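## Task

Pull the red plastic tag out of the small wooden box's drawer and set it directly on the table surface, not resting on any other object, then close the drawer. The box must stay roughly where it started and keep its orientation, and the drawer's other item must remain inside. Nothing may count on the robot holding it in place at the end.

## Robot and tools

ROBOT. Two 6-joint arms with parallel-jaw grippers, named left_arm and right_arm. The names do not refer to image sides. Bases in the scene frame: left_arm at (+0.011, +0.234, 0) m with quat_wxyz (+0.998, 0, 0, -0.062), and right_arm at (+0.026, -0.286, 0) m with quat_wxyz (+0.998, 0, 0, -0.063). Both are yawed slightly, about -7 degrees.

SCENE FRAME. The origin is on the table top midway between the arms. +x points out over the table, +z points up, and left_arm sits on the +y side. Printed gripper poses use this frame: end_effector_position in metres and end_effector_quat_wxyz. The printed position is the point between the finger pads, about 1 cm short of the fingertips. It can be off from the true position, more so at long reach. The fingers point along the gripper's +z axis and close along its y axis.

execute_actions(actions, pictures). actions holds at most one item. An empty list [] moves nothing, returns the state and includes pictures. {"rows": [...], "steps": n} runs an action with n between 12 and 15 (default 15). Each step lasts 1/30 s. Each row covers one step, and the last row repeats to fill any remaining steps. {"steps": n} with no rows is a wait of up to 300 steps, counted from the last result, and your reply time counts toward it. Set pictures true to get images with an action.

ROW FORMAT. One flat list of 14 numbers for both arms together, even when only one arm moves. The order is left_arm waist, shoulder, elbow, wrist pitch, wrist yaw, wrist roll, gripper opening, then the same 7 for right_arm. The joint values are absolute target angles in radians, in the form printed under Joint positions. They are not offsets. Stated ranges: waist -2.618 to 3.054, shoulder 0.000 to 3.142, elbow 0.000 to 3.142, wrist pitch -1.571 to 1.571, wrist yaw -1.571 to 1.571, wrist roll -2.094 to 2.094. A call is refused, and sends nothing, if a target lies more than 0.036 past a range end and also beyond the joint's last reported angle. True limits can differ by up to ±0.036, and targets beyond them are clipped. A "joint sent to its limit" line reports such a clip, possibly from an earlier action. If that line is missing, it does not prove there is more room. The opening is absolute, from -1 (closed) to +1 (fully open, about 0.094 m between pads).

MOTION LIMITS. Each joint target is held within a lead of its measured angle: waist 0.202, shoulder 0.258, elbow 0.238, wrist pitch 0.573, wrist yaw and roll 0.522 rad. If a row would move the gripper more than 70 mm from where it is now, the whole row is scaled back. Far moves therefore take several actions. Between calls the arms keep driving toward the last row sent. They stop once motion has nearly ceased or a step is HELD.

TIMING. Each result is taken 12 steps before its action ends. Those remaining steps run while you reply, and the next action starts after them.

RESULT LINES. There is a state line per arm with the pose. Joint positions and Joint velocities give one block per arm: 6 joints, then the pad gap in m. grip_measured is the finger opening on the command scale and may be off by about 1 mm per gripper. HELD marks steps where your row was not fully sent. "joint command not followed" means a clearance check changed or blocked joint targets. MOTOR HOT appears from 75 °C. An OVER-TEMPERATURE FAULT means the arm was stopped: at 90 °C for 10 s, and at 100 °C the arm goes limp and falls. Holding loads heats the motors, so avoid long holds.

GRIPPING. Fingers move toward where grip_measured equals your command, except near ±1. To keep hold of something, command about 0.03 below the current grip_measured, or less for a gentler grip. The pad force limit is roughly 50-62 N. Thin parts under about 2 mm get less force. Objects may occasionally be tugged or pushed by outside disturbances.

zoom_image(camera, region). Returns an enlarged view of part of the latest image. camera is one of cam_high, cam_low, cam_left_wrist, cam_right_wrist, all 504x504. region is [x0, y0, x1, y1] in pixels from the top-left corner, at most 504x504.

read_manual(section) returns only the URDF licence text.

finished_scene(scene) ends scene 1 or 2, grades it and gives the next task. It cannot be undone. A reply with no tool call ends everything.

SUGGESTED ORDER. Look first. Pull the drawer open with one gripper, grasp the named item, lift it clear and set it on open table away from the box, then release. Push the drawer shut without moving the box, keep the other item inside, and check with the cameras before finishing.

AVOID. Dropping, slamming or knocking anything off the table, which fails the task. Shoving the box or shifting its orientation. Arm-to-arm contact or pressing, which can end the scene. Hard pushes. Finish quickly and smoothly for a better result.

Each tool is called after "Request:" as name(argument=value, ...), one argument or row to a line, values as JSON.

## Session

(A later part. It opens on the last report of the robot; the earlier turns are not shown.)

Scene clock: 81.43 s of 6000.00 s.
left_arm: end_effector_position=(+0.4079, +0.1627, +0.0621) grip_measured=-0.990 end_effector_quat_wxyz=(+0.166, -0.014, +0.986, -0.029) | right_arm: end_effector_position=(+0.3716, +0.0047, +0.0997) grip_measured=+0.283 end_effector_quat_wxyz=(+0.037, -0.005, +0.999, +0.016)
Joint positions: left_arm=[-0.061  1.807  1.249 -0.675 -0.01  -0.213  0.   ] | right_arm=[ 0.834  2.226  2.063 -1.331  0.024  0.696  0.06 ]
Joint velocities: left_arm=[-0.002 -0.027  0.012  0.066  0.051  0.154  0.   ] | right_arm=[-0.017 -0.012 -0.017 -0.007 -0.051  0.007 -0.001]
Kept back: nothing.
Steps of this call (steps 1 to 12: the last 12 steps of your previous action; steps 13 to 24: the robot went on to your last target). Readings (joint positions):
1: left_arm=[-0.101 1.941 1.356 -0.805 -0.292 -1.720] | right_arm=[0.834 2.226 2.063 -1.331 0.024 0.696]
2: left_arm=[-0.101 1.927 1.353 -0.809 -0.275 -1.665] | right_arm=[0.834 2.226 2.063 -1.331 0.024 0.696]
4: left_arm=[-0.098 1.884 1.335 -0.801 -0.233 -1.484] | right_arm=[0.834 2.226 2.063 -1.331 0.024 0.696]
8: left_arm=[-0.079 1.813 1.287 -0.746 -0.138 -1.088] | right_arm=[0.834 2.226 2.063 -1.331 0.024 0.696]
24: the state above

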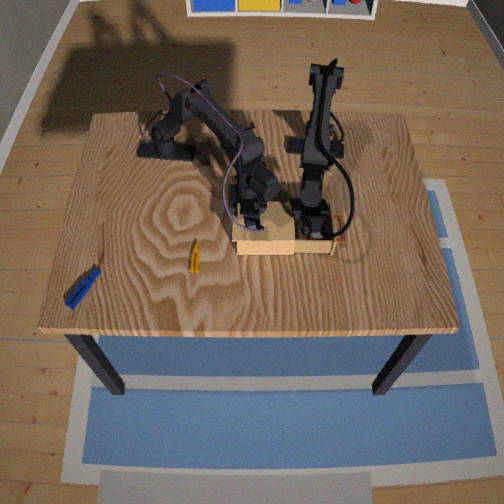

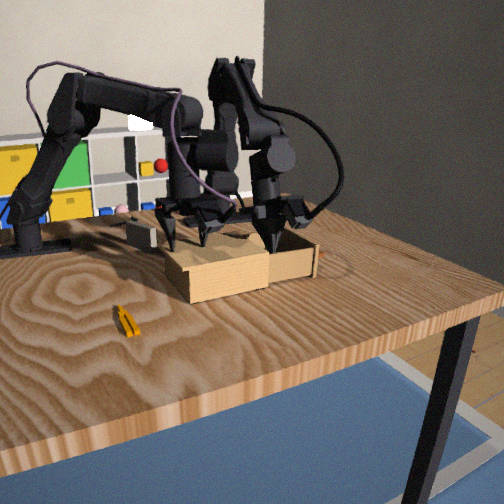

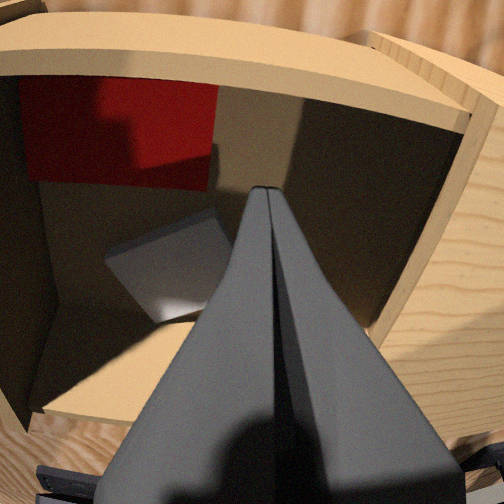

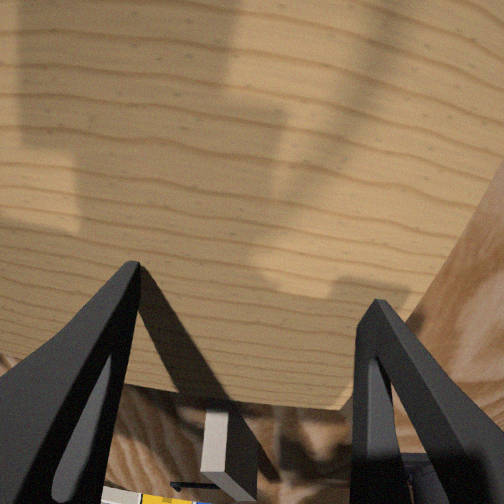

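Request:
execute_actions(
  actions=[
    {"rows":[[-0.055,1.8,1.235,-0.64,0,-0.17,-1,0.84,2.28,2.05,-1.29,0,0.705,0.28],[-0.055,1.81,1.22,-0.615,0,-0.17,-1,0.84,2.28,2.05,-1.29,0,0.705,0.28],[-0.055,1.82,1.205,-0.59,0,-0.17,-1,0.84,2.28,2.05,-1.29,0,0.705,0.28],[-0.055,1.83,1.19,-0.565,0,-0.17,-1,0.84,2.28,2.05,-1.29,0,0.705,0.28],[-0.055,1.84,1.175,-0.54,0,-0.17,-1,0.84,2.28,2.05,-1.29,0,0.705,0.28],[-0.055,1.85,1.16,-0.515,0,-0.17,-1,0.84,2.28,2.05,-1.29,0,0.705,0.28],[-0.055,1.855,1.145,-0.495,0,-0.17,-1,0.84,2.28,2.05,-1.29,0,0.705,0.28],[-0.045,1.855,1.14,-0.49,0,-0.17,-1,0.84,2.28,2.05,-1.29,0,0.705,0.28],[-0.035,1.855,1.14,-0.49,-0.02,-0.16,-1,0.84,2.28,2.05,-1.29,0,0.705,0.28],[-0.025,1.855,1.14,-0.49,-0.04,-0.15,-1,0.84,2.28,2.05,-1.29,0,0.705,0.28],[-0.015,1.855,1.14,-0.49,-0.06,-0.15,-1,0.84,2.28,2.05,-1.29,0,0.705,0.28],[-0.005,1.855,1.14,-0.49,-0.08,-0.15,-1,0.84,2.28,2.05,-1.29,0,0.705,0.28]],"steps":15},
  ],
)

Request:
execute_actions(
  actions=[
    {"steps":22},
  ],
  pictures=true,
)

Scene clock: 82.70 s of 6000.00 s.
left_arm: end_effector_position=(+0.4092, +0.1621, +0.0606) grip_measured=-0.990 end_effector_quat_wxyz=(+0.171, +0.003, +0.985, -0.028) | right_arm: end_effector_position=(+0.3716, +0.0047, +0.0997) grip_measured=+0.283 end_effector_quat_wxyz=(+0.037, -0.005, +0.999, +0.016)
Joint positions: left_arm=[-0.061  1.807  1.239 -0.656 -0.008 -0.179  0.   ] | right_arm=[ 0.834  2.226  2.063 -1.331  0.024  0.696  0.06 ]
Joint velocities: left_arm=[-0.017  0.007 -0.212  0.388 -0.022  0.066  0.001] | right_arm=[ 0.012 -0.002 -0.012 -0.022 -0.037 -0.037 -0.001]
Steps of this call (steps 1 to 30: the robot went on to your last target; steps 31 to 35: nothing new was sent; steps 36 to 38: the first 3 steps of this action). Readings (joint positions):
36: left_arm=[-0.061 1.807 1.249 -0.674 -0.008 -0.179] | right_arm=[0.834 2.226 2.063 -1.331 0.024 0.696]
37: left_arm=[-0.061 1.807 1.246 -0.668 -0.008 -0.179] | right_arm=[0.834 2.226 2.063 -1.331 0.024 0.696]
38: the state above

Scene clock: 83.43 s of 6000.00 s.
left_arm: end_effector_position=(+0.4101, +0.1750, +0.0263) grip_measured=-0.991 end_effector_quat_wxyz=(+0.171, -0.005, +0.985, -0.024) | right_arm: end_effector_position=(+0.3716, +0.0047, +0.0997) grip_measured=+0.283 end_effector_quat_wxyz=(+0.037, -0.005, +0.999, +0.016)
Joint positions: left_arm=[-0.029  1.853  1.152 -0.524 -0.007 -0.163  0.   ] | right_arm=[ 0.834  2.226  2.063 -1.331  0.024  0.696  0.06 ]
Joint velocities: left_arm=[ 0.002  0.012 -0.012 -0.066 -0.081  0.037 -0.   ] | right_arm=[-0.002  0.002 -0.007  0.007 -0.037  0.007  0.001]
Kept back: nothing.
Steps of this call (steps 1 to 12: the last 12 steps of your previous action; steps 13 to 22: the robot went on to your last target). Readings (joint positions):
1: left_arm=[-0.061 1.808 1.229 -0.641 -0.008 -0.179] | right_arm=[0.834 2.226 2.063 -1.331 0.024 0.696]
2: left_arm=[-0.061 1.811 1.217 -0.625 -0.008 -0.179] | right_arm=[0.834 2.226 2.063 -1.331 0.024 0.696]
4: left_arm=[-0.061 1.826 1.189 -0.588 -0.008 -0.179] | right_arm=[0.834 2.226 2.063 -1.331 0.024 0.696]
8: left_arm=[-0.049 1.853 1.152 -0.549 -0.005 -0.171] | right_arm=[0.834 2.226 2.063 -1.331 0.024 0.696]
22: the state above

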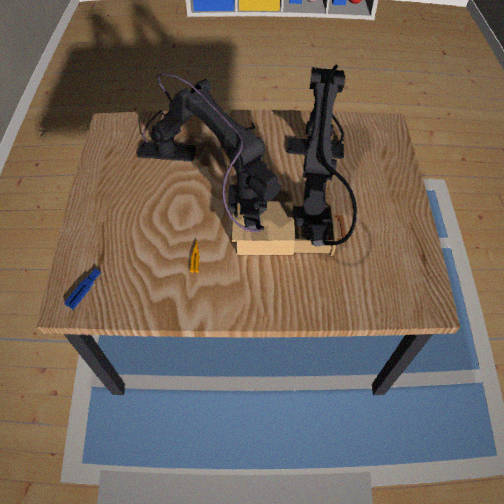

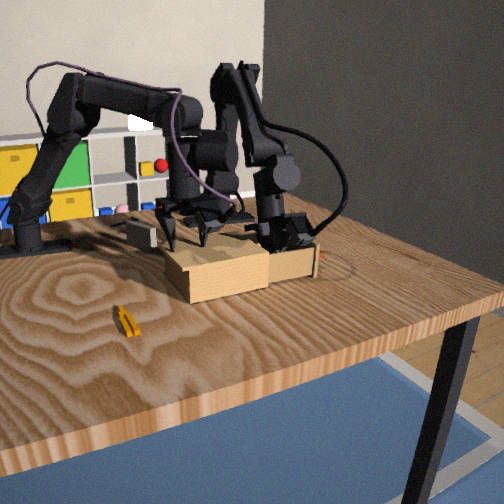

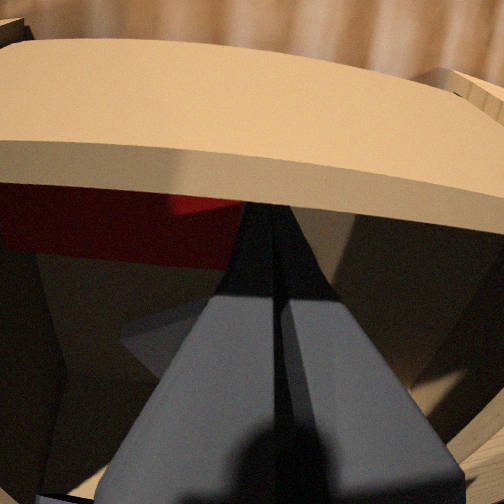

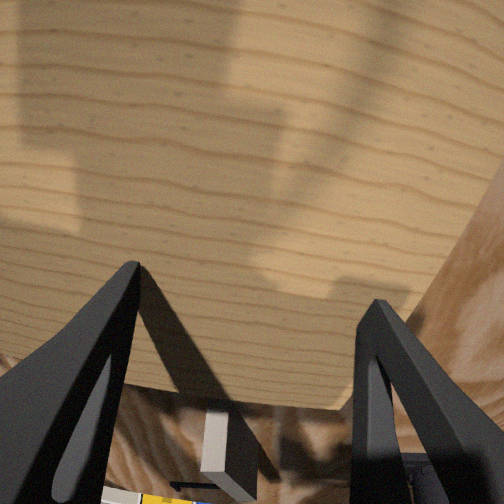

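Request:
execute_actions(
  actions=[
    {"rows":[[0.0,1.85,1.14,-0.5,-0.1,-0.15,-1,0.84,2.28,2.05,-1.29,0,0.705,0.28],[0.005,1.843,1.13,-0.5,-0.12,-0.15,-1,0.84,2.28,2.05,-1.29,0,0.705,0.28],[0.005,1.836,1.12,-0.5,-0.12,-0.15,-1,0.84,2.28,2.05,-1.29,0,0.705,0.28],[0.005,1.829,1.11,-0.5,-0.12,-0.15,-1,0.84,2.28,2.05,-1.29,0,0.705,0.28],[0.005,1.822,1.1,-0.5,-0.12,-0.15,-1,0.84,2.28,2.05,-1.29,0,0.705,0.28],[0.005,1.815,1.09,-0.5,-0.12,-0.15,-1,0.84,2.28,2.05,-1.29,0,0.705,0.28],[0.005,1.808,1.08,-0.5,-0.12,-0.15,-1,0.84,2.28,2.05,-1.29,0,0.705,0.28],[0.005,1.801,1.07,-0.5,-0.12,-0.15,-1,0.84,2.28,2.05,-1.29,0,0.705,0.28],[0.005,1.794,1.06,-0.5,-0.12,-0.15,-1,0.84,2.28,2.05,-1.29,0,0.705,0.28],[0.005,1.787,1.05,-0.5,-0.12,-0.15,-1,0.84,2.28,2.05,-1.29,0,0.705,0.28],[0.005,1.78,1.04,-0.5,-0.12,-0.15,-1,0.84,2.28,2.05,-1.29,0,0.705,0.28]],"steps":15},
  ],
)

Request:
execute_actions(
  actions=[
    {"steps":20},
  ],
  pictures=true,
)

Scene clock: 84.53 s of 6000.00 s.
left_arm: end_effector_position=(+0.4095, +0.1755, +0.0255) grip_measured=-0.991 end_effector_quat_wxyz=(+0.170, -0.006, +0.985, -0.023) | right_arm: end_effector_position=(+0.3716, +0.0047, +0.0997) grip_measured=+0.283 end_effector_quat_wxyz=(+0.037, -0.005, +0.999, +0.016)
Joint positions: left_arm=[-0.028  1.853  1.149 -0.522 -0.009 -0.163  0.   ] | right_arm=[ 0.834  2.226  2.063 -1.331  0.024  0.696  0.06 ]
Joint velocities: left_arm=[ 0.007 -0.007 -0.11   0.125  0.007  0.037  0.001] | right_arm=[-0.007 -0.012 -0.002  0.022 -0.051  0.037 -0.001]
Steps of this call (steps 1 to 15: the robot went on to your last target; steps 16 to 30: nothing new was sent; steps 31 to 33: the first 3 steps of this action). Readings (joint positions):
31: left_arm=[-0.029 1.853 1.152 -0.524 -0.008 -0.163] | right_arm=[0.834 2.226 2.063 -1.331 0.024 0.696]
32: left_arm=[-0.028 1.853 1.152 -0.524 -0.009 -0.163] | right_arm=[0.834 2.226 2.063 -1.331 0.024 0.696]
33: the state above

Scene clock: 85.20 s of 6000.00 s.
left_arm: end_effector_position=(+0.3990, +0.1765, +0.0242) grip_measured=-0.991 end_effector_quat_wxyz=(+0.182, -0.000, +0.983, -0.026) | right_arm: end_effector_position=(+0.3716, +0.0047, +0.0997) grip_measured=+0.283 end_effector_quat_wxyz=(+0.037, -0.005, +0.999, +0.016)
Joint positions: left_arm=[-0.028  1.803  1.068 -0.465 -0.005 -0.153  0.   ] | right_arm=[ 0.834  2.226  2.063 -1.331  0.024  0.696  0.06 ]
Joint velocities: left_arm=[ 0.002  0.017  0.007  0.007  0.007 -0.051  0.   ] | right_arm=[-0.002 -0.002 -0.002  0.007 -0.051  0.022  0.   ]
Kept back: nothing.
Steps of this call (steps 1 to 12: the last 12 steps of your previous action; steps 13 to 20: the robot went on to your last target). Readings (joint positions):
1: left_arm=[-0.028 1.853 1.145 -0.516 -0.009 -0.163] | right_arm=[0.834 2.226 2.063 -1.331 0.024 0.696]
2: left_arm=[-0.028 1.852 1.140 -0.508 -0.009 -0.163] | right_arm=[0.834 2.226 2.063 -1.331 0.024 0.696]
4: left_arm=[-0.028 1.841 1.123 -0.495 -0.009 -0.163] | right_arm=[0.834 2.226 2.063 -1.331 0.024 0.696]
8: left_arm=[-0.028 1.816 1.085 -0.472 -0.007 -0.158] | right_arm=[0.834 2.226 2.063 -1.331 0.024 0.696]
20: the state above

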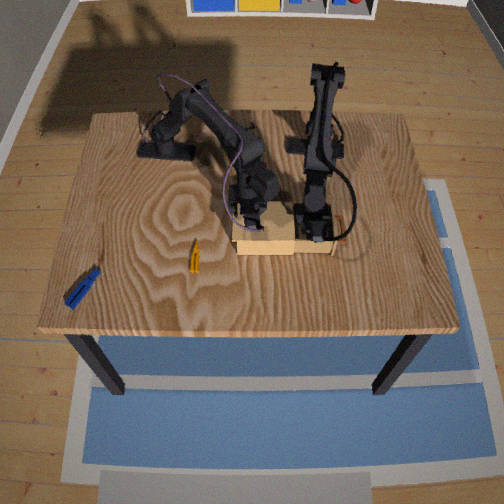

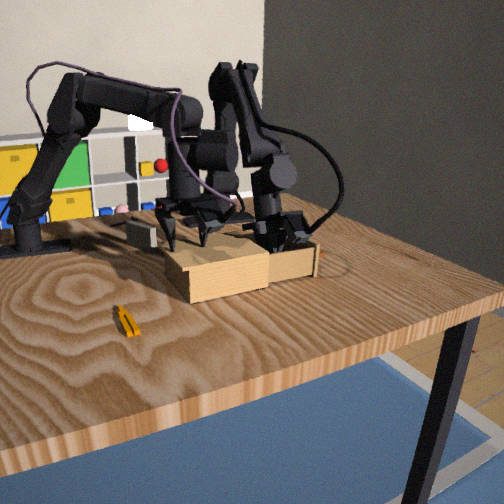

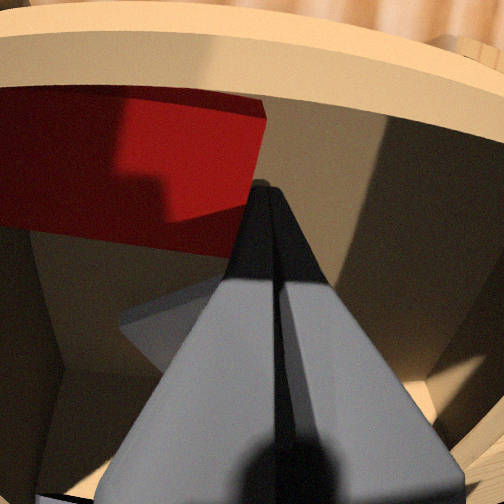

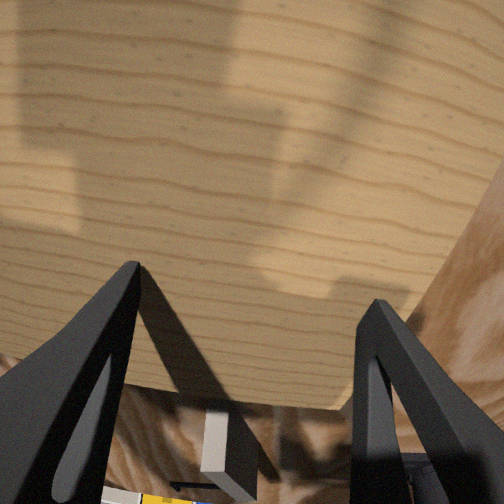

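Request:
execute_actions(
  actions=[
    {"rows":[[0.01,1.79,1.05,-0.49,-0.15,-0.15,-1,0.84,2.28,2.05,-1.29,0,0.705,0.28],[0.015,1.79,1.05,-0.49,-0.18,-0.15,-1,0.84,2.28,2.05,-1.29,0,0.705,0.28],[0.02,1.79,1.05,-0.49,-0.21,-0.15,-1,0.84,2.28,2.05,-1.29,0,0.705,0.28],[0.025,1.785,1.043,-0.49,-0.24,-0.15,-1,0.84,2.28,2.05,-1.29,0,0.705,0.28],[0.025,1.78,1.036,-0.49,-0.25,-0.15,-1,0.84,2.28,2.05,-1.29,0,0.705,0.28],[0.025,1.775,1.029,-0.49,-0.25,-0.15,-1,0.84,2.28,2.05,-1.29,0,0.705,0.28],[0.025,1.77,1.022,-0.49,-0.25,-0.15,-1,0.84,2.28,2.05,-1.29,0,0.705,0.28],[0.025,1.765,1.015,-0.49,-0.25,-0.15,-1,0.84,2.28,2.05,-1.29,0,0.705,0.28],[0.025,1.76,1.008,-0.49,-0.25,-0.15,-1,0.84,2.28,2.05,-1.29,0,0.705,0.28],[0.025,1.755,1.0,-0.49,-0.25,-0.15,-1,0.84,2.28,2.05,-1.29,0,0.705,0.28],[0.025,1.75,0.992,-0.49,-0.25,-0.15,-1,0.84,2.28,2.05,-1.29,0,0.705,0.28],[0.025,1.745,0.985,-0.49,-0.25,-0.15,-1,0.84,2.28,2.05,-1.29,0,0.705,0.28]],"steps":15},
  ],
)

Request:
execute_actions(
  actions=[
    {"steps":20},
  ],
  pictures=true,
)

Scene clock: 87.20 s of 6000.00 s.
left_arm: end_effector_position=(+0.3998, +0.1773, +0.0244) grip_measured=-0.991 end_effector_quat_wxyz=(+0.184, -0.001, +0.983, -0.023) | right_arm: end_effector_position=(+0.3716, +0.0047, +0.0997) grip_measured=+0.283 end_effector_quat_wxyz=(+0.037, -0.005, +0.999, +0.016)
Joint positions: left_arm=[-0.028  1.803  1.068 -0.463 -0.01  -0.153  0.   ] | right_arm=[ 0.834  2.226  2.063 -1.331  0.024  0.696  0.06 ]
Joint velocities: left_arm=[-0.002  0.002  0.012  0.022 -0.051  0.022  0.001] | right_arm=[ 0.002 -0.017 -0.002 -0.022 -0.037 -0.066 -0.   ]
Steps of this call (steps 1 to 15: the robot went on to your last target; steps 16 to 57: nothing new was sent; steps 58 to 60: the first 3 steps of this action). Readings (joint positions):
58: left_arm=[-0.028 1.803 1.068 -0.465 -0.006 -0.153] | right_arm=[0.834 2.226 2.063 -1.331 0.024 0.696]
59: left_arm=[-0.028 1.803 1.068 -0.464 -0.008 -0.153] | right_arm=[0.834 2.226 2.063 -1.331 0.024 0.696]
60: the state above

Scene clock: 87.87 s of 6000.00 s.
left_arm: end_effector_position=(+0.3915, +0.1817, +0.0236) grip_measured=-0.991 end_effector_quat_wxyz=(+0.190, +0.001, +0.982, -0.015) | right_arm: end_effector_position=(+0.3716, +0.0047, +0.0997) grip_measured=+0.283 end_effector_quat_wxyz=(+0.037, -0.005, +0.999, +0.016)
Joint positions: left_arm=[-0.028  1.767  1.016 -0.435 -0.027 -0.146  0.   ] | right_arm=[ 0.834  2.226  2.063 -1.331  0.024  0.696  0.06 ]
Joint velocities: left_arm=[-0.017 -0.007 -0.012 -0.051  0.037  0.051  0.   ] | right_arm=[ 0.002 -0.002 -0.012 -0.037  0.037 -0.051 -0.   ]
Kept back: nothing.
Steps of this call (steps 1 to 12: the last 12 steps of your previous action; steps 13 to 20: the robot went on to your last target). Readings (joint positions):
1: left_arm=[-0.028 1.803 1.068 -0.462 -0.016 -0.153] | right_arm=[0.834 2.226 2.063 -1.331 0.024 0.696]
2: left_arm=[-0.028 1.803 1.068 -0.462 -0.024 -0.153] | right_arm=[0.834 2.226 2.063 -1.331 0.024 0.696]
4: left_arm=[-0.028 1.801 1.061 -0.455 -0.034 -0.153] | right_arm=[0.834 2.226 2.063 -1.331 0.024 0.696]
8: left_arm=[-0.028 1.783 1.035 -0.439 -0.034 -0.151] | right_arm=[0.834 2.226 2.063 -1.331 0.024 0.696]
20: the state above

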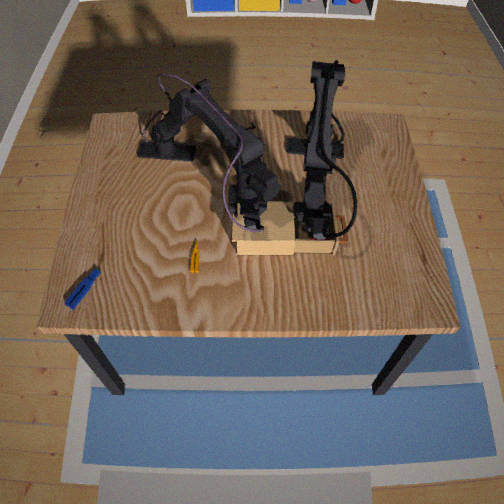

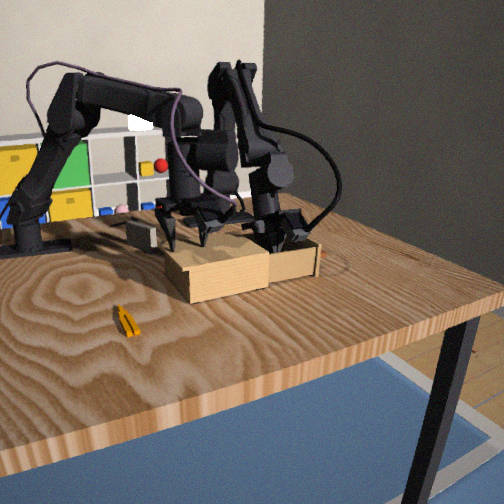

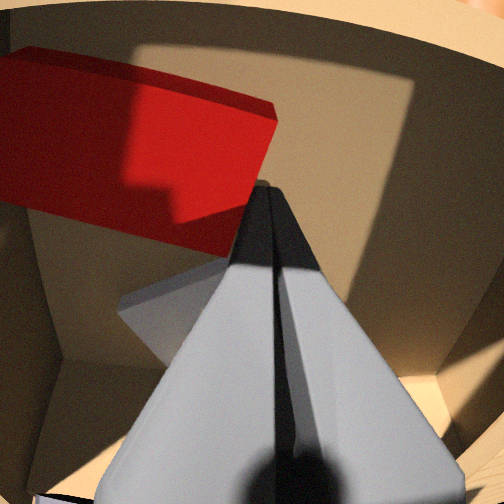

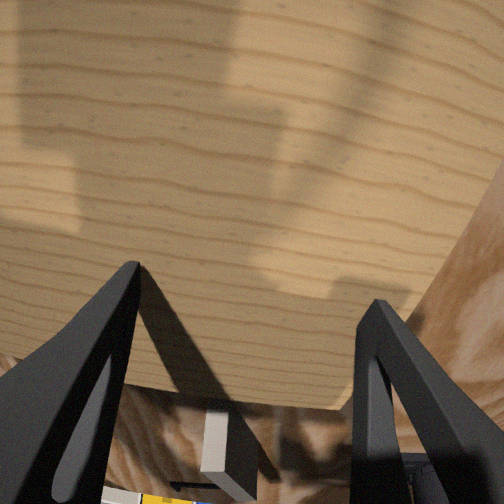

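Request:
execute_actions(
  actions=[
    {"rows":[[-0.01,1.76,1.01,-0.46,-0.12,-0.15,-1,0.84,2.28,2.05,-1.29,0,0.705,0.28],[-0.035,1.76,1.03,-0.48,0,-0.15,-1,0.84,2.28,2.05,-1.29,0,0.705,0.28],[-0.04,1.755,1.07,-0.53,0,-0.15,-1,0.84,2.28,2.05,-1.29,0,0.705,0.28],[-0.045,1.755,1.12,-0.6,0,-0.2,-1,0.84,2.28,2.05,-1.29,0,0.705,0.28],[-0.05,1.76,1.18,-0.68,-0.03,-0.35,-0.9,0.84,2.28,2.05,-1.29,0,0.705,0.28],[-0.057,1.78,1.24,-0.76,-0.07,-0.55,-0.8,0.84,2.28,2.05,-1.29,0,0.705,0.28],[-0.064,1.8,1.3,-0.83,-0.11,-0.75,-0.65,0.84,2.28,2.05,-1.29,0,0.705,0.28],[-0.071,1.83,1.36,-0.9,-0.15,-0.95,-0.5,0.84,2.28,2.05,-1.29,0,0.705,0.28],[-0.078,1.86,1.41,-0.96,-0.19,-1.15,-0.35,0.84,2.28,2.05,-1.29,0,0.705,0.28],[-0.085,1.88,1.45,-1.0,-0.23,-1.3,-0.2,0.84,2.28,2.05,-1.29,0,0.705,0.28],[-0.092,1.9,1.46,-1.0,-0.27,-1.45,-0.1,0.84,2.28,2.05,-1.29,0,0.705,0.28],[-0.095,1.915,1.45,-0.98,-0.31,-1.55,-0.02,0.84,2.28,2.05,-1.29,0,0.705,0.28]],"steps":15},
  ],
)

Request:
execute_actions(
  actions=[
    {"steps":26},
  ],
  pictures=true,
)

Scene clock: 90.47 s of 6000.00 s.
left_arm: end_effector_position=(+0.3906, +0.1783, +0.0243) grip_measured=-0.991 end_effector_quat_wxyz=(+0.187, +0.003, +0.982, -0.021) | right_arm: end_effector_position=(+0.3716, +0.0047, +0.0997) grip_measured=+0.283 end_effector_quat_wxyz=(+0.037, -0.005, +0.999, +0.016)
Joint positions: left_arm=[-0.031  1.767  1.02  -0.444 -0.014 -0.146  0.   ] | right_arm=[ 0.834  2.226  2.063 -1.331  0.024  0.696  0.06 ]
Joint velocities: left_arm=[ 0.017 -0.002  0.232 -0.491 -0.007 -0.051  0.001] | right_arm=[-0.002  0.007 -0.002  0.037  0.007  0.051 -0.001]
Steps of this call (steps 1 to 15: the robot went on to your last target; steps 16 to 75: nothing new was sent; steps 76 to 78: the first 3 steps of this action). Readings (joint positions):
76: left_arm=[-0.030 1.767 1.016 -0.434 -0.022 -0.146] | right_arm=[0.834 2.226 2.063 -1.331 0.024 0.696]
77: left_arm=[-0.031 1.767 1.016 -0.435 -0.016 -0.146] | right_arm=[0.834 2.226 2.063 -1.331 0.024 0.696]
78: the state above

Scene clock: 91.33 s of 6000.00 s.
left_arm: end_effector_position=(+0.3977, +0.2017, +0.0650) grip_measured=-0.022 end_effector_quat_wxyz=(+0.146, -0.610, +0.778, +0.043) | right_arm: end_effector_position=(+0.3716, +0.0047, +0.0997) grip_measured=+0.283 end_effector_quat_wxyz=(+0.037, -0.005, +0.999, +0.016)
Joint positions: left_arm=[-0.09   1.922  1.433 -0.958 -0.281 -1.526  0.046] | right_arm=[ 0.834  2.226  2.063 -1.331  0.024  0.696  0.06 ]
Joint velocities: left_arm=[-0.002 -0.017  0.007  0.007 -0.022 -0.081 -0.001] | right_arm=[ 0.012 -0.012 -0.002 -0.022 -0.051  0.051  0.001]
Kept back: nothing.
Steps of this call (steps 1 to 12: the last 12 steps of your previous action; steps 13 to 26: the robot went on to your last target). Readings (joint positions):
1: left_arm=[-0.032 1.767 1.036 -0.474 -0.013 -0.154] | right_arm=[0.834 2.226 2.063 -1.331 0.024 0.696]
2: left_arm=[-0.033 1.769 1.063 -0.522 -0.014 -0.185] | right_arm=[0.834 2.226 2.063 -1.331 0.024 0.696]
4: left_arm=[-0.043 1.783 1.157 -0.635 -0.033 -0.340] | right_arm=[0.834 2.226 2.063 -1.331 0.024 0.696]
8: left_arm=[-0.071 1.850 1.389 -0.812 -0.129 -0.737] | right_arm=[0.834 2.226 2.063 -1.331 0.024 0.696]
26: the state above

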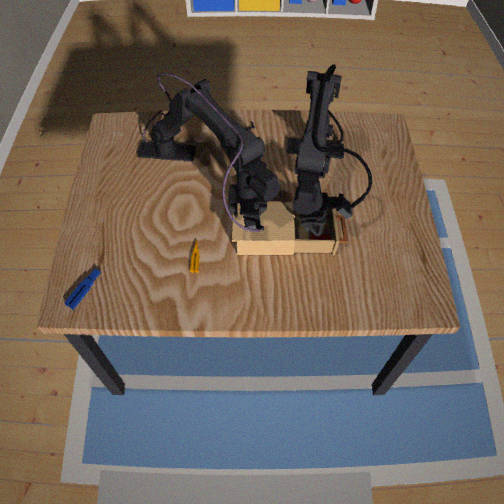

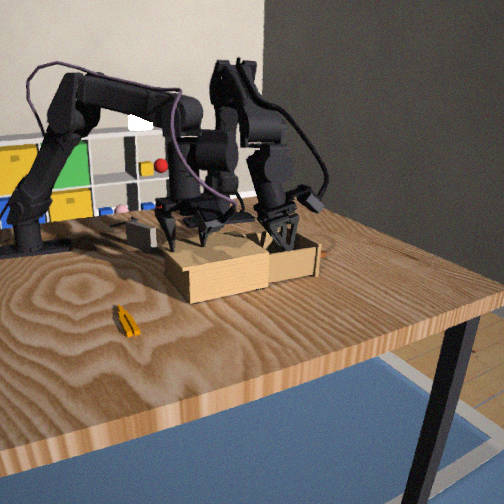

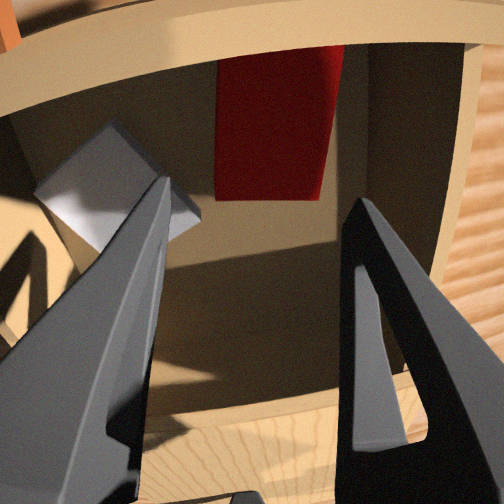

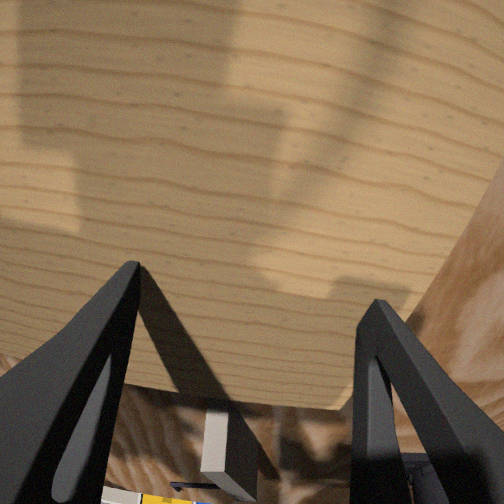

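Request:
execute_actions(
  actions=[
    {"rows":[[-0.095,1.92,1.425,-0.96,-0.31,-1.55,-0.05,0.84,2.28,2.05,-1.29,0,0.705,0.28],[-0.095,1.927,1.415,-0.945,-0.31,-1.55,-0.08,0.84,2.28,2.05,-1.29,0,0.705,0.28],[-0.095,1.934,1.405,-0.93,-0.31,-1.55,-0.08,0.84,2.28,2.05,-1.29,0,0.705,0.28],[-0.095,1.941,1.395,-0.915,-0.31,-1.55,-0.08,0.84,2.28,2.05,-1.29,0,0.705,0.28],[-0.095,1.948,1.385,-0.9,-0.31,-1.55,-0.08,0.84,2.28,2.05,-1.29,0,0.705,0.28],[-0.095,1.955,1.375,-0.885,-0.31,-1.55,-0.08,0.84,2.28,2.05,-1.29,0,0.705,0.28],[-0.095,1.96,1.368,-0.87,-0.31,-1.55,-0.08,0.84,2.28,2.05,-1.29,0,0.705,0.28]],"steps":15},
  ],
)

Request:
execute_actions(
  actions=[
    {"steps":20},
  ],
  pictures=true,
)

Scene clock: 92.53 s of 6000.00 s.
left_arm: end_effector_position=(+0.3976, +0.2022, +0.0645) grip_measured=-0.075 end_effector_quat_wxyz=(+0.148, -0.616, +0.772, +0.042) | right_arm: end_effector_position=(+0.3716, +0.0047, +0.0997) grip_measured=+0.283 end_effector_quat_wxyz=(+0.037, -0.005, +0.999, +0.016)
Joint positions: left_arm=[-0.09   1.922  1.431 -0.956 -0.283 -1.544  0.043] | right_arm=[ 0.834  2.226  2.063 -1.331  0.024  0.696  0.06 ]
Joint velocities: left_arm=[ 0.002  0.027 -0.11   0.125 -0.037 -0.051 -0.006] | right_arm=[ 0.002 -0.012 -0.002 -0.081  0.081 -0.051 -0.001]
Steps of this call (steps 1 to 30: the robot went on to your last target; steps 31 to 33: nothing new was sent; steps 34 to 36: the first 3 steps of this action). Readings (joint positions):
34: left_arm=[-0.090 1.922 1.433 -0.959 -0.283 -1.544] | right_arm=[0.834 2.226 2.063 -1.331 0.024 0.696]
35: left_arm=[-0.090 1.922 1.433 -0.959 -0.283 -1.544] | right_arm=[0.834 2.226 2.063 -1.331 0.024 0.696]
36: the state above

Scene clock: 93.20 s of 6000.00 s.
left_arm: end_effector_position=(+0.3948, +0.2034, +0.0369) grip_measured=-0.078 end_effector_quat_wxyz=(+0.141, -0.615, +0.774, +0.054) | right_arm: end_effector_position=(+0.3716, +0.0047, +0.0997) grip_measured=+0.283 end_effector_quat_wxyz=(+0.037, -0.005, +0.999, +0.016)
Joint positions: left_arm=[-0.09   1.964  1.377 -0.886 -0.288 -1.544  0.043] | right_arm=[ 0.834  2.226  2.063 -1.331  0.024  0.696  0.06 ]
Joint velocities: left_arm=[ 0.002  0.007  0.002  0.066  0.007 -0.007 -0.   ] | right_arm=[ 0.002  0.012 -0.012 -0.037 -0.007  0.007 -0.001]
Kept back: nothing.
Steps of this call (steps 1 to 12: the last 12 steps of your previous action; steps 13 to 20: the robot went on to your last target). Readings (joint positions):
1: left_arm=[-0.090 1.922 1.426 -0.950 -0.284 -1.544] | right_arm=[0.834 2.226 2.063 -1.331 0.024 0.696]
2: left_arm=[-0.090 1.923 1.419 -0.942 -0.285 -1.544] | right_arm=[0.834 2.226 2.063 -1.331 0.024 0.696]
4: left_arm=[-0.090 1.933 1.401 -0.923 -0.285 -1.544] | right_arm=[0.834 2.226 2.063 -1.331 0.024 0.696]
8: left_arm=[-0.090 1.962 1.378 -0.903 -0.285 -1.544] | right_arm=[0.834 2.226 2.063 -1.331 0.024 0.696]
20: the state above

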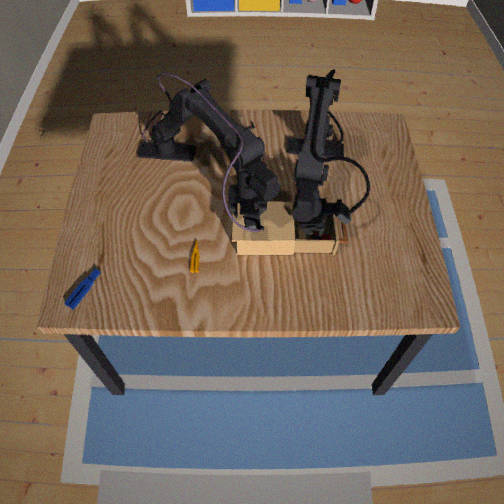

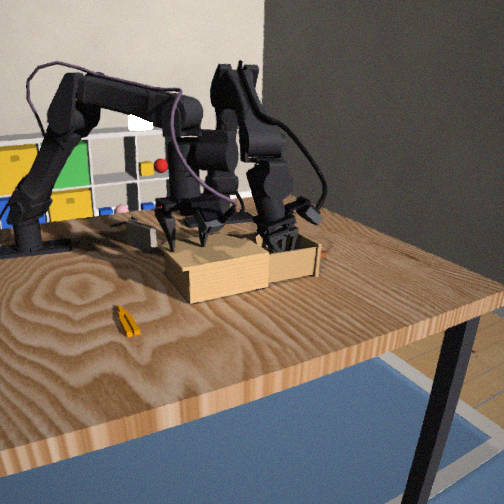

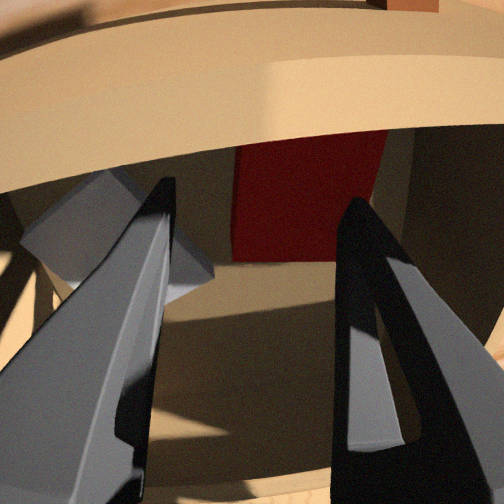

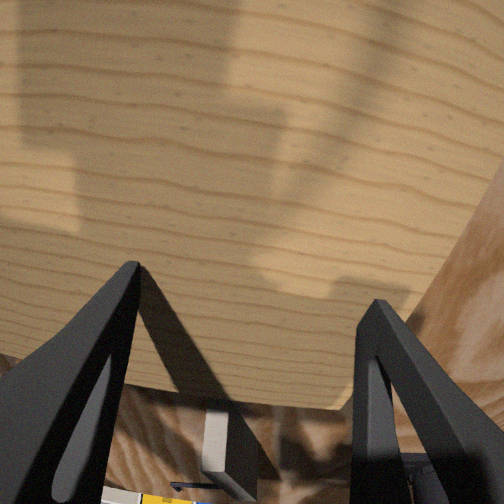

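Request:
execute_actions(
  actions=[
    {"rows":[[-0.095,1.96,1.4,-0.89,-0.31,-1.55,-0.06,0.84,2.28,2.05,-1.29,0,0.705,0.28],[-0.095,1.965,1.425,-0.91,-0.31,-1.55,-0.04,0.84,2.28,2.05,-1.29,0,0.705,0.28],[-0.095,1.972,1.445,-0.925,-0.31,-1.55,-0.04,0.84,2.28,2.05,-1.29,0,0.705,0.28],[-0.095,1.98,1.455,-0.93,-0.31,-1.55,-0.04,0.84,2.28,2.05,-1.29,0,0.705,0.28],[-0.095,1.985,1.455,-0.92,-0.31,-1.55,-0.04,0.84,2.28,2.05,-1.29,0,0.705,0.28],[-0.095,1.985,1.455,-0.915,-0.31,-1.55,-0.04,0.84,2.28,2.05,-1.29,0,0.705,0.28]],"steps":15},
  ],
)

Request:
execute_actions(
  actions=[
    {"steps":18},
  ],
  pictures=true,
)

Scene clock: 95.20 s of 6000.00 s.
left_arm: end_effector_position=(+0.3955, +0.2033, +0.0383) grip_measured=-0.044 end_effector_quat_wxyz=(+0.141, -0.615, +0.774, +0.054) | right_arm: end_effector_position=(+0.3716, +0.0047, +0.0997) grip_measured=+0.283 end_effector_quat_wxyz=(+0.037, -0.005, +0.999, +0.016)
Joint positions: left_arm=[-0.09   1.965  1.386 -0.893 -0.288 -1.544  0.045] | right_arm=[ 0.834  2.226  2.063 -1.331  0.024  0.696  0.06 ]
Joint velocities: left_arm=[-0.012  0.085  0.271 -0.3   -0.007 -0.139  0.003] | right_arm=[-0.007 -0.007 -0.007 -0.081  0.051  0.037 -0.001]
Steps of this call (steps 1 to 15: the robot went on to your last target; steps 16 to 57: nothing new was sent; steps 58 to 60: the first 3 steps of this action). Readings (joint positions):
58: left_arm=[-0.090 1.964 1.377 -0.885 -0.288 -1.544] | right_arm=[0.834 2.226 2.063 -1.331 0.024 0.696]
59: left_arm=[-0.090 1.964 1.379 -0.887 -0.288 -1.544] | right_arm=[0.834 2.226 2.063 -1.331 0.024 0.696]
60: the state above

Scene clock: 95.80 s of 6000.00 s.
left_arm: end_effector_position=(+0.4040, +0.2014, +0.0421) grip_measured=-0.042 end_effector_quat_wxyz=(+0.145, -0.616, +0.773, +0.049) | right_arm: end_effector_position=(+0.3716, +0.0047, +0.0997) grip_measured=+0.283 end_effector_quat_wxyz=(+0.037, -0.005, +0.999, +0.016)
Joint positions: left_arm=[-0.09   1.981  1.422 -0.901 -0.288 -1.545  0.045] | right_arm=[ 0.834  2.226  2.063 -1.331  0.024  0.696  0.06 ]
Joint velocities: left_arm=[-0.007  0.002  0.007 -0.066  0.066  0.095 -0.001] | right_arm=[ 0.007 -0.012 -0.007  0.007 -0.037  0.037 -0.001]
Kept back: nothing.
Steps of this call (steps 1 to 12: the last 12 steps of your previous action; steps 13 to 18: the robot went on to your last target). Readings (joint positions):
1: left_arm=[-0.090 1.969 1.397 -0.900 -0.288 -1.545] | right_arm=[0.834 2.226 2.063 -1.331 0.024 0.696]
2: left_arm=[-0.090 1.973 1.407 -0.901 -0.288 -1.545] | right_arm=[0.834 2.226 2.063 -1.331 0.024 0.696]
4: left_arm=[-0.090 1.977 1.420 -0.901 -0.288 -1.545] | right_arm=[0.834 2.226 2.063 -1.331 0.024 0.696]
8: left_arm=[-0.090 1.978 1.422 -0.901 -0.288 -1.545] | right_arm=[0.834 2.226 2.063 -1.331 0.024 0.696]
18: the state above

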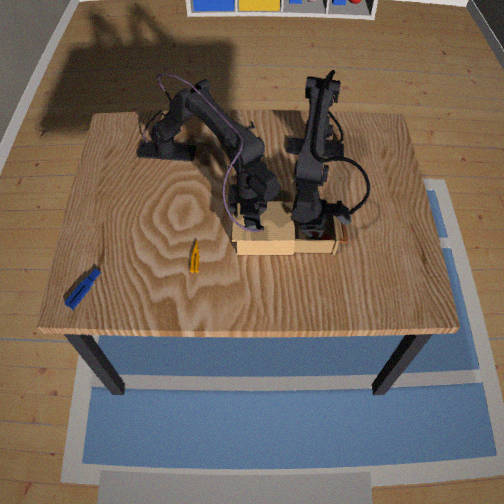

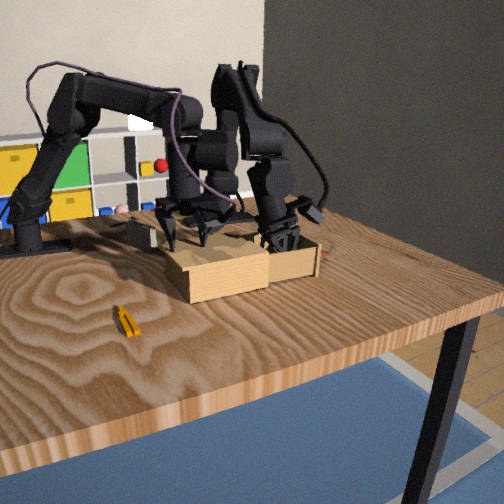

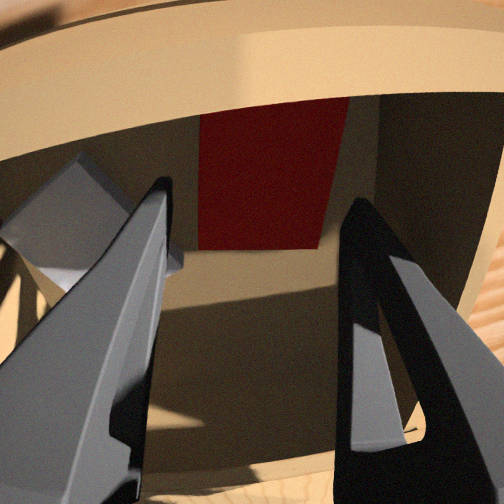

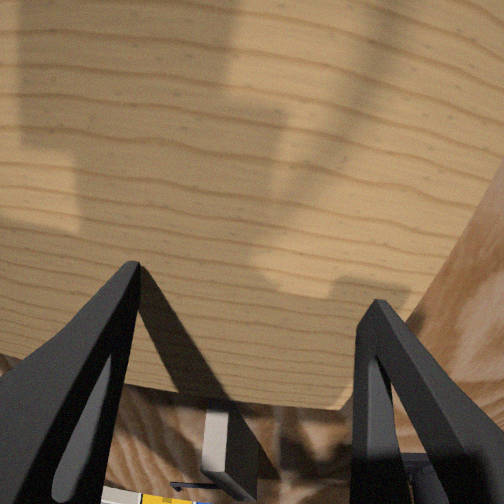

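Request:
execute_actions(
  actions=[
    {"rows":[[-0.095,1.985,1.43,-0.9,-0.31,-1.55,-0.04,0.84,2.28,2.05,-1.29,0,0.705,0.28],[-0.095,1.988,1.418,-0.885,-0.31,-1.55,-0.04,0.84,2.28,2.05,-1.29,0,0.705,0.28],[-0.095,1.991,1.406,-0.87,-0.31,-1.55,-0.04,0.84,2.28,2.05,-1.29,0,0.705,0.28],[-0.095,1.994,1.395,-0.856,-0.31,-1.55,-0.04,0.84,2.28,2.05,-1.29,0,0.705,0.28],[-0.095,1.997,1.385,-0.845,-0.31,-1.55,-0.04,0.84,2.28,2.05,-1.29,0,0.705,0.28],[-0.095,2.0,1.378,-0.835,-0.31,-1.55,-0.04,0.84,2.28,2.05,-1.29,0,0.705,0.28]],"steps":15},
  ],
)

Request:
execute_actions(
  actions=[
    {"steps":18},
  ],
  pictures=true,
)

Scene clock: 96.70 s of 6000.00 s.
left_arm: end_effector_position=(+0.4044, +0.2013, +0.0422) grip_measured=-0.042 end_effector_quat_wxyz=(+0.146, -0.616, +0.773, +0.048) | right_arm: end_effector_position=(+0.3716, +0.0047, +0.0997) grip_measured=+0.283 end_effector_quat_wxyz=(+0.037, -0.005, +0.999, +0.016)
Joint positions: left_arm=[-0.09   1.981  1.422 -0.9   -0.288 -1.545  0.045] | right_arm=[ 0.834  2.226  2.063 -1.331  0.024  0.696  0.06 ]
Joint velocities: left_arm=[-0.007  0.012  0.002  0.037 -0.022  0.051  0.001] | right_arm=[-0.002  0.002 -0.007 -0.037 -0.037 -0.022 -0.   ]
Steps of this call (steps 1 to 15: the robot went on to your last target; steps 16 to 24: nothing new was sent; steps 25 to 27: the first 3 steps of this action). Readings (joint positions):
25: left_arm=[-0.090 1.981 1.422 -0.901 -0.288 -1.545] | right_arm=[0.834 2.226 2.063 -1.331 0.024 0.696]
26: left_arm=[-0.090 1.981 1.422 -0.901 -0.288 -1.545] | right_arm=[0.834 2.226 2.063 -1.331 0.024 0.696]
27: the state above

Scene clock: 97.30 s of 6000.00 s.
left_arm: end_effector_position=(+0.4036, +0.2015, +0.0272) grip_measured=-0.042 end_effector_quat_wxyz=(+0.144, -0.616, +0.773, +0.050) | right_arm: end_effector_position=(+0.3716, +0.0047, +0.0997) grip_measured=+0.283 end_effector_quat_wxyz=(+0.037, -0.005, +0.999, +0.016)
Joint positions: left_arm=[-0.09   2.001  1.389 -0.851 -0.288 -1.545  0.045] | right_arm=[ 0.834  2.226  2.063 -1.331  0.024  0.696  0.06 ]
Joint velocities: left_arm=[ 0.012  0.002 -0.012 -0.051  0.007 -0.051  0.   ] | right_arm=[-0.002  0.007  0.012 -0.022 -0.037  0.022 -0.   ]
Kept back: nothing.
Steps of this call (steps 1 to 12: the last 12 steps of your previous action; steps 13 to 18: the robot went on to your last target). Readings (joint positions):
1: left_arm=[-0.090 1.981 1.420 -0.894 -0.288 -1.545] | right_arm=[0.834 2.226 2.063 -1.331 0.024 0.696]
2: left_arm=[-0.090 1.981 1.416 -0.886 -0.288 -1.545] | right_arm=[0.834 2.226 2.063 -1.331 0.024 0.696]
4: left_arm=[-0.090 1.984 1.403 -0.871 -0.288 -1.545] | right_arm=[0.834 2.226 2.063 -1.331 0.024 0.696]
8: left_arm=[-0.090 1.999 1.390 -0.860 -0.288 -1.545] | right_arm=[0.834 2.226 2.063 -1.331 0.024 0.696]
18: the state above

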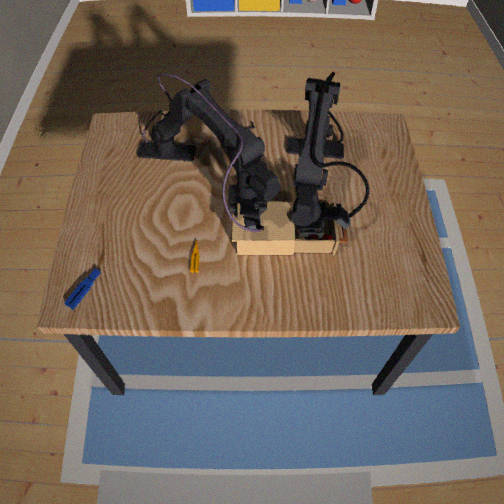

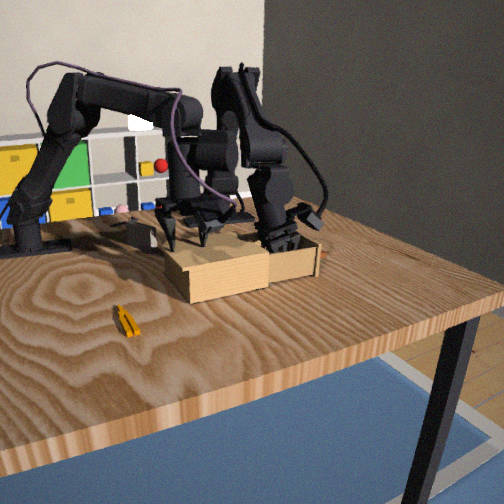

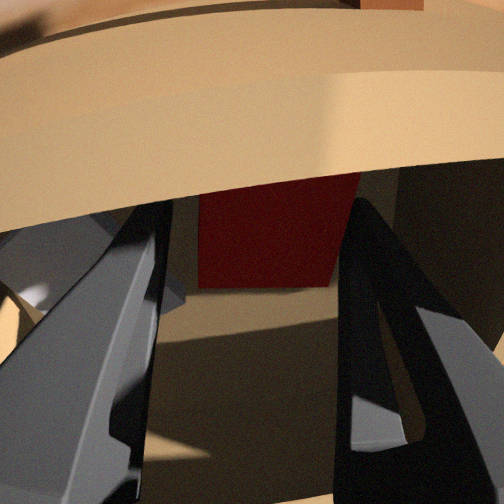

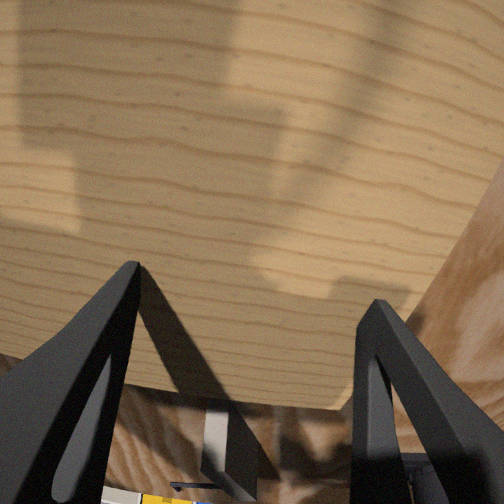

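Down at .027. Go slightly lower and close.

Request:
execute_actions(
  actions=[
    {"rows":[[-0.095,2.005,1.372,-0.83,-0.31,-1.55,-0.04,0.84,2.28,2.05,-1.29,0,0.705,0.28],[-0.095,2.01,1.368,-0.83,-0.31,-1.55,-0.06,0.84,2.28,2.05,-1.29,0,0.705,0.28],[-0.095,2.01,1.368,-0.83,-0.31,-1.55,-0.1,0.84,2.28,2.05,-1.29,0,0.705,0.28],[-0.095,2.01,1.368,-0.83,-0.31,-1.55,-0.15,0.84,2.28,2.05,-1.29,0,0.705,0.28],[-0.095,2.01,1.368,-0.83,-0.31,-1.55,-0.2,0.84,2.28,2.05,-1.29,0,0.705,0.28],[-0.095,2.01,1.368,-0.83,-0.31,-1.55,-0.25,0.84,2.28,2.05,-1.29,0,0.705,0.28],[-0.095,2.01,1.368,-0.83,-0.31,-1.55,-0.3,0.84,2.28,2.05,-1.29,0,0.705,0.28],[-0.095,2.01,1.368,-0.83,-0.31,-1.55,-0.35,0.84,2.28,2.05,-1.29,0,0.705,0.28],[-0.095,2.01,1.368,-0.83,-0.31,-1.55,-0.4,0.84,2.28,2.05,-1.29,0,0.705,0.28],[-0.095,2.01,1.368,-0.83,-0.31,-1.55,-0.45,0.84,2.28,2.05,-1.29,0,0.705,0.28]],"steps":15},
  ],
)

Request:
execute_actions(
  actions=[
    {"steps":18},
  ],
  pictures=true,
)

Scene clock: 98.27 s of 6000.00 s.
left_arm: end_effector_position=(+0.4043, +0.2013, +0.0273) grip_measured=-0.083 end_effector_quat_wxyz=(+0.145, -0.616, +0.773, +0.049) | right_arm: end_effector_position=(+0.3716, +0.0047, +0.0997) grip_measured=+0.283 end_effector_quat_wxyz=(+0.037, -0.005, +0.999, +0.016)
Joint positions: left_arm=[-0.09   2.001  1.389 -0.848 -0.288 -1.545  0.043] | right_arm=[ 0.834  2.226  2.063 -1.331  0.024  0.696  0.06 ]
Joint velocities: left_arm=[-0.017  0.002  0.022 -0.007  0.022  0.051 -0.029] | right_arm=[-0.012 -0.002  0.002  0.037 -0.007 -0.051  0.001]
Steps of this call (steps 1 to 15: the robot went on to your last target; steps 16 to 26: nothing new was sent; steps 27 to 29: the first 3 steps of this action). Readings (joint positions):
27: left_arm=[-0.090 2.001 1.389 -0.850 -0.288 -1.545] | right_arm=[0.834 2.226 2.063 -1.331 0.024 0.696]
28: left_arm=[-0.090 2.001 1.389 -0.849 -0.288 -1.545] | right_arm=[0.834 2.226 2.063 -1.331 0.024 0.696]
29: the state above

Scene clock: 98.87 s of 6000.00 s.
left_arm: end_effector_position=(+0.4050, +0.2012, +0.0274) grip_measured=-0.274 end_effector_quat_wxyz=(+0.146, -0.616, +0.773, +0.048) | right_arm: end_effector_position=(+0.3716, +0.0047, +0.0997) grip_measured=+0.283 end_effector_quat_wxyz=(+0.037, -0.005, +0.999, +0.016)
Joint positions: left_arm=[-0.09   2.001  1.389 -0.845 -0.288 -1.545  0.034] | right_arm=[ 0.834  2.226  2.063 -1.331  0.024  0.696  0.06 ]
Joint velocities: left_arm=[ 0.022  0.012 -0.007 -0.051 -0.066  0.022  0.   ] | right_arm=[ 0.002  0.012 -0.007 -0.022  0.007  0.022 -0.   ]
Kept back: nothing.
Steps of this call (steps 1 to 12: the last 12 steps of your previous action; steps 13 to 15: the robot went on to your last target; steps 16 to 18: nothing new was sent). Readings (joint positions):
1: left_arm=[-0.090 2.001 1.389 -0.847 -0.288 -1.545] | right_arm=[0.834 2.226 2.063 -1.331 0.024 0.696]
2: left_arm=[-0.090 2.001 1.389 -0.847 -0.288 -1.545] | right_arm=[0.834 2.226 2.063 -1.331 0.024 0.696]
4: left_arm=[-0.090 2.001 1.389 -0.845 -0.288 -1.545] | right_arm=[0.834 2.226 2.063 -1.331 0.024 0.696]
8: left_arm=[-0.090 2.001 1.389 -0.845 -0.288 -1.545] | right_arm=[0.834 2.226 2.063 -1.331 0.024 0.696]
18: the state above
All arms were judged still, so your last target was given up. Only a new action makes them travel on or press farther. Fingers that are still opening or closing keep moving.

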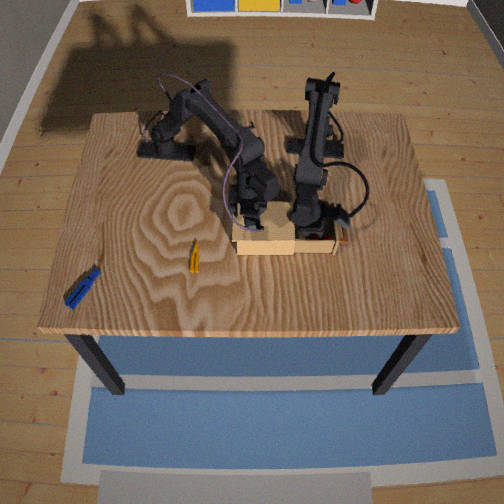

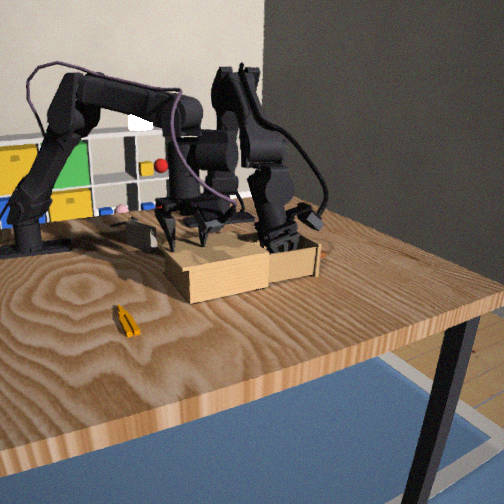

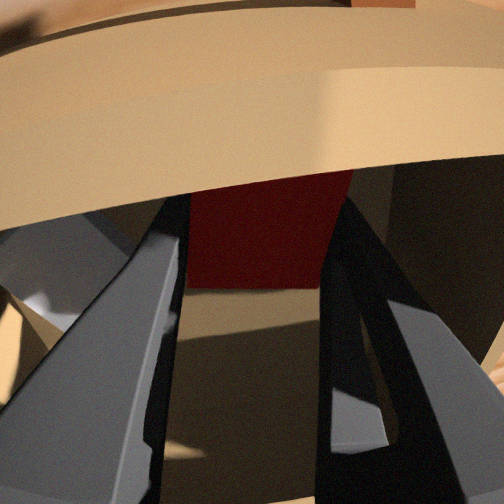

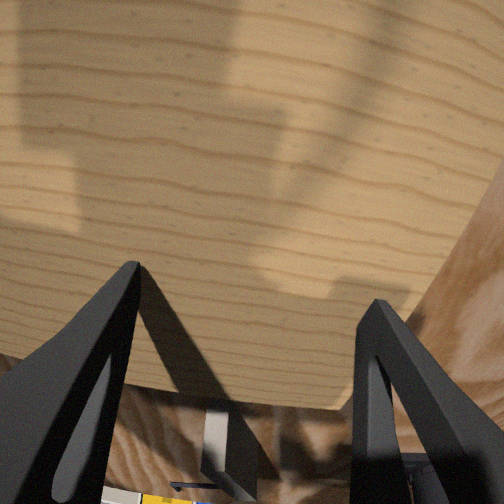

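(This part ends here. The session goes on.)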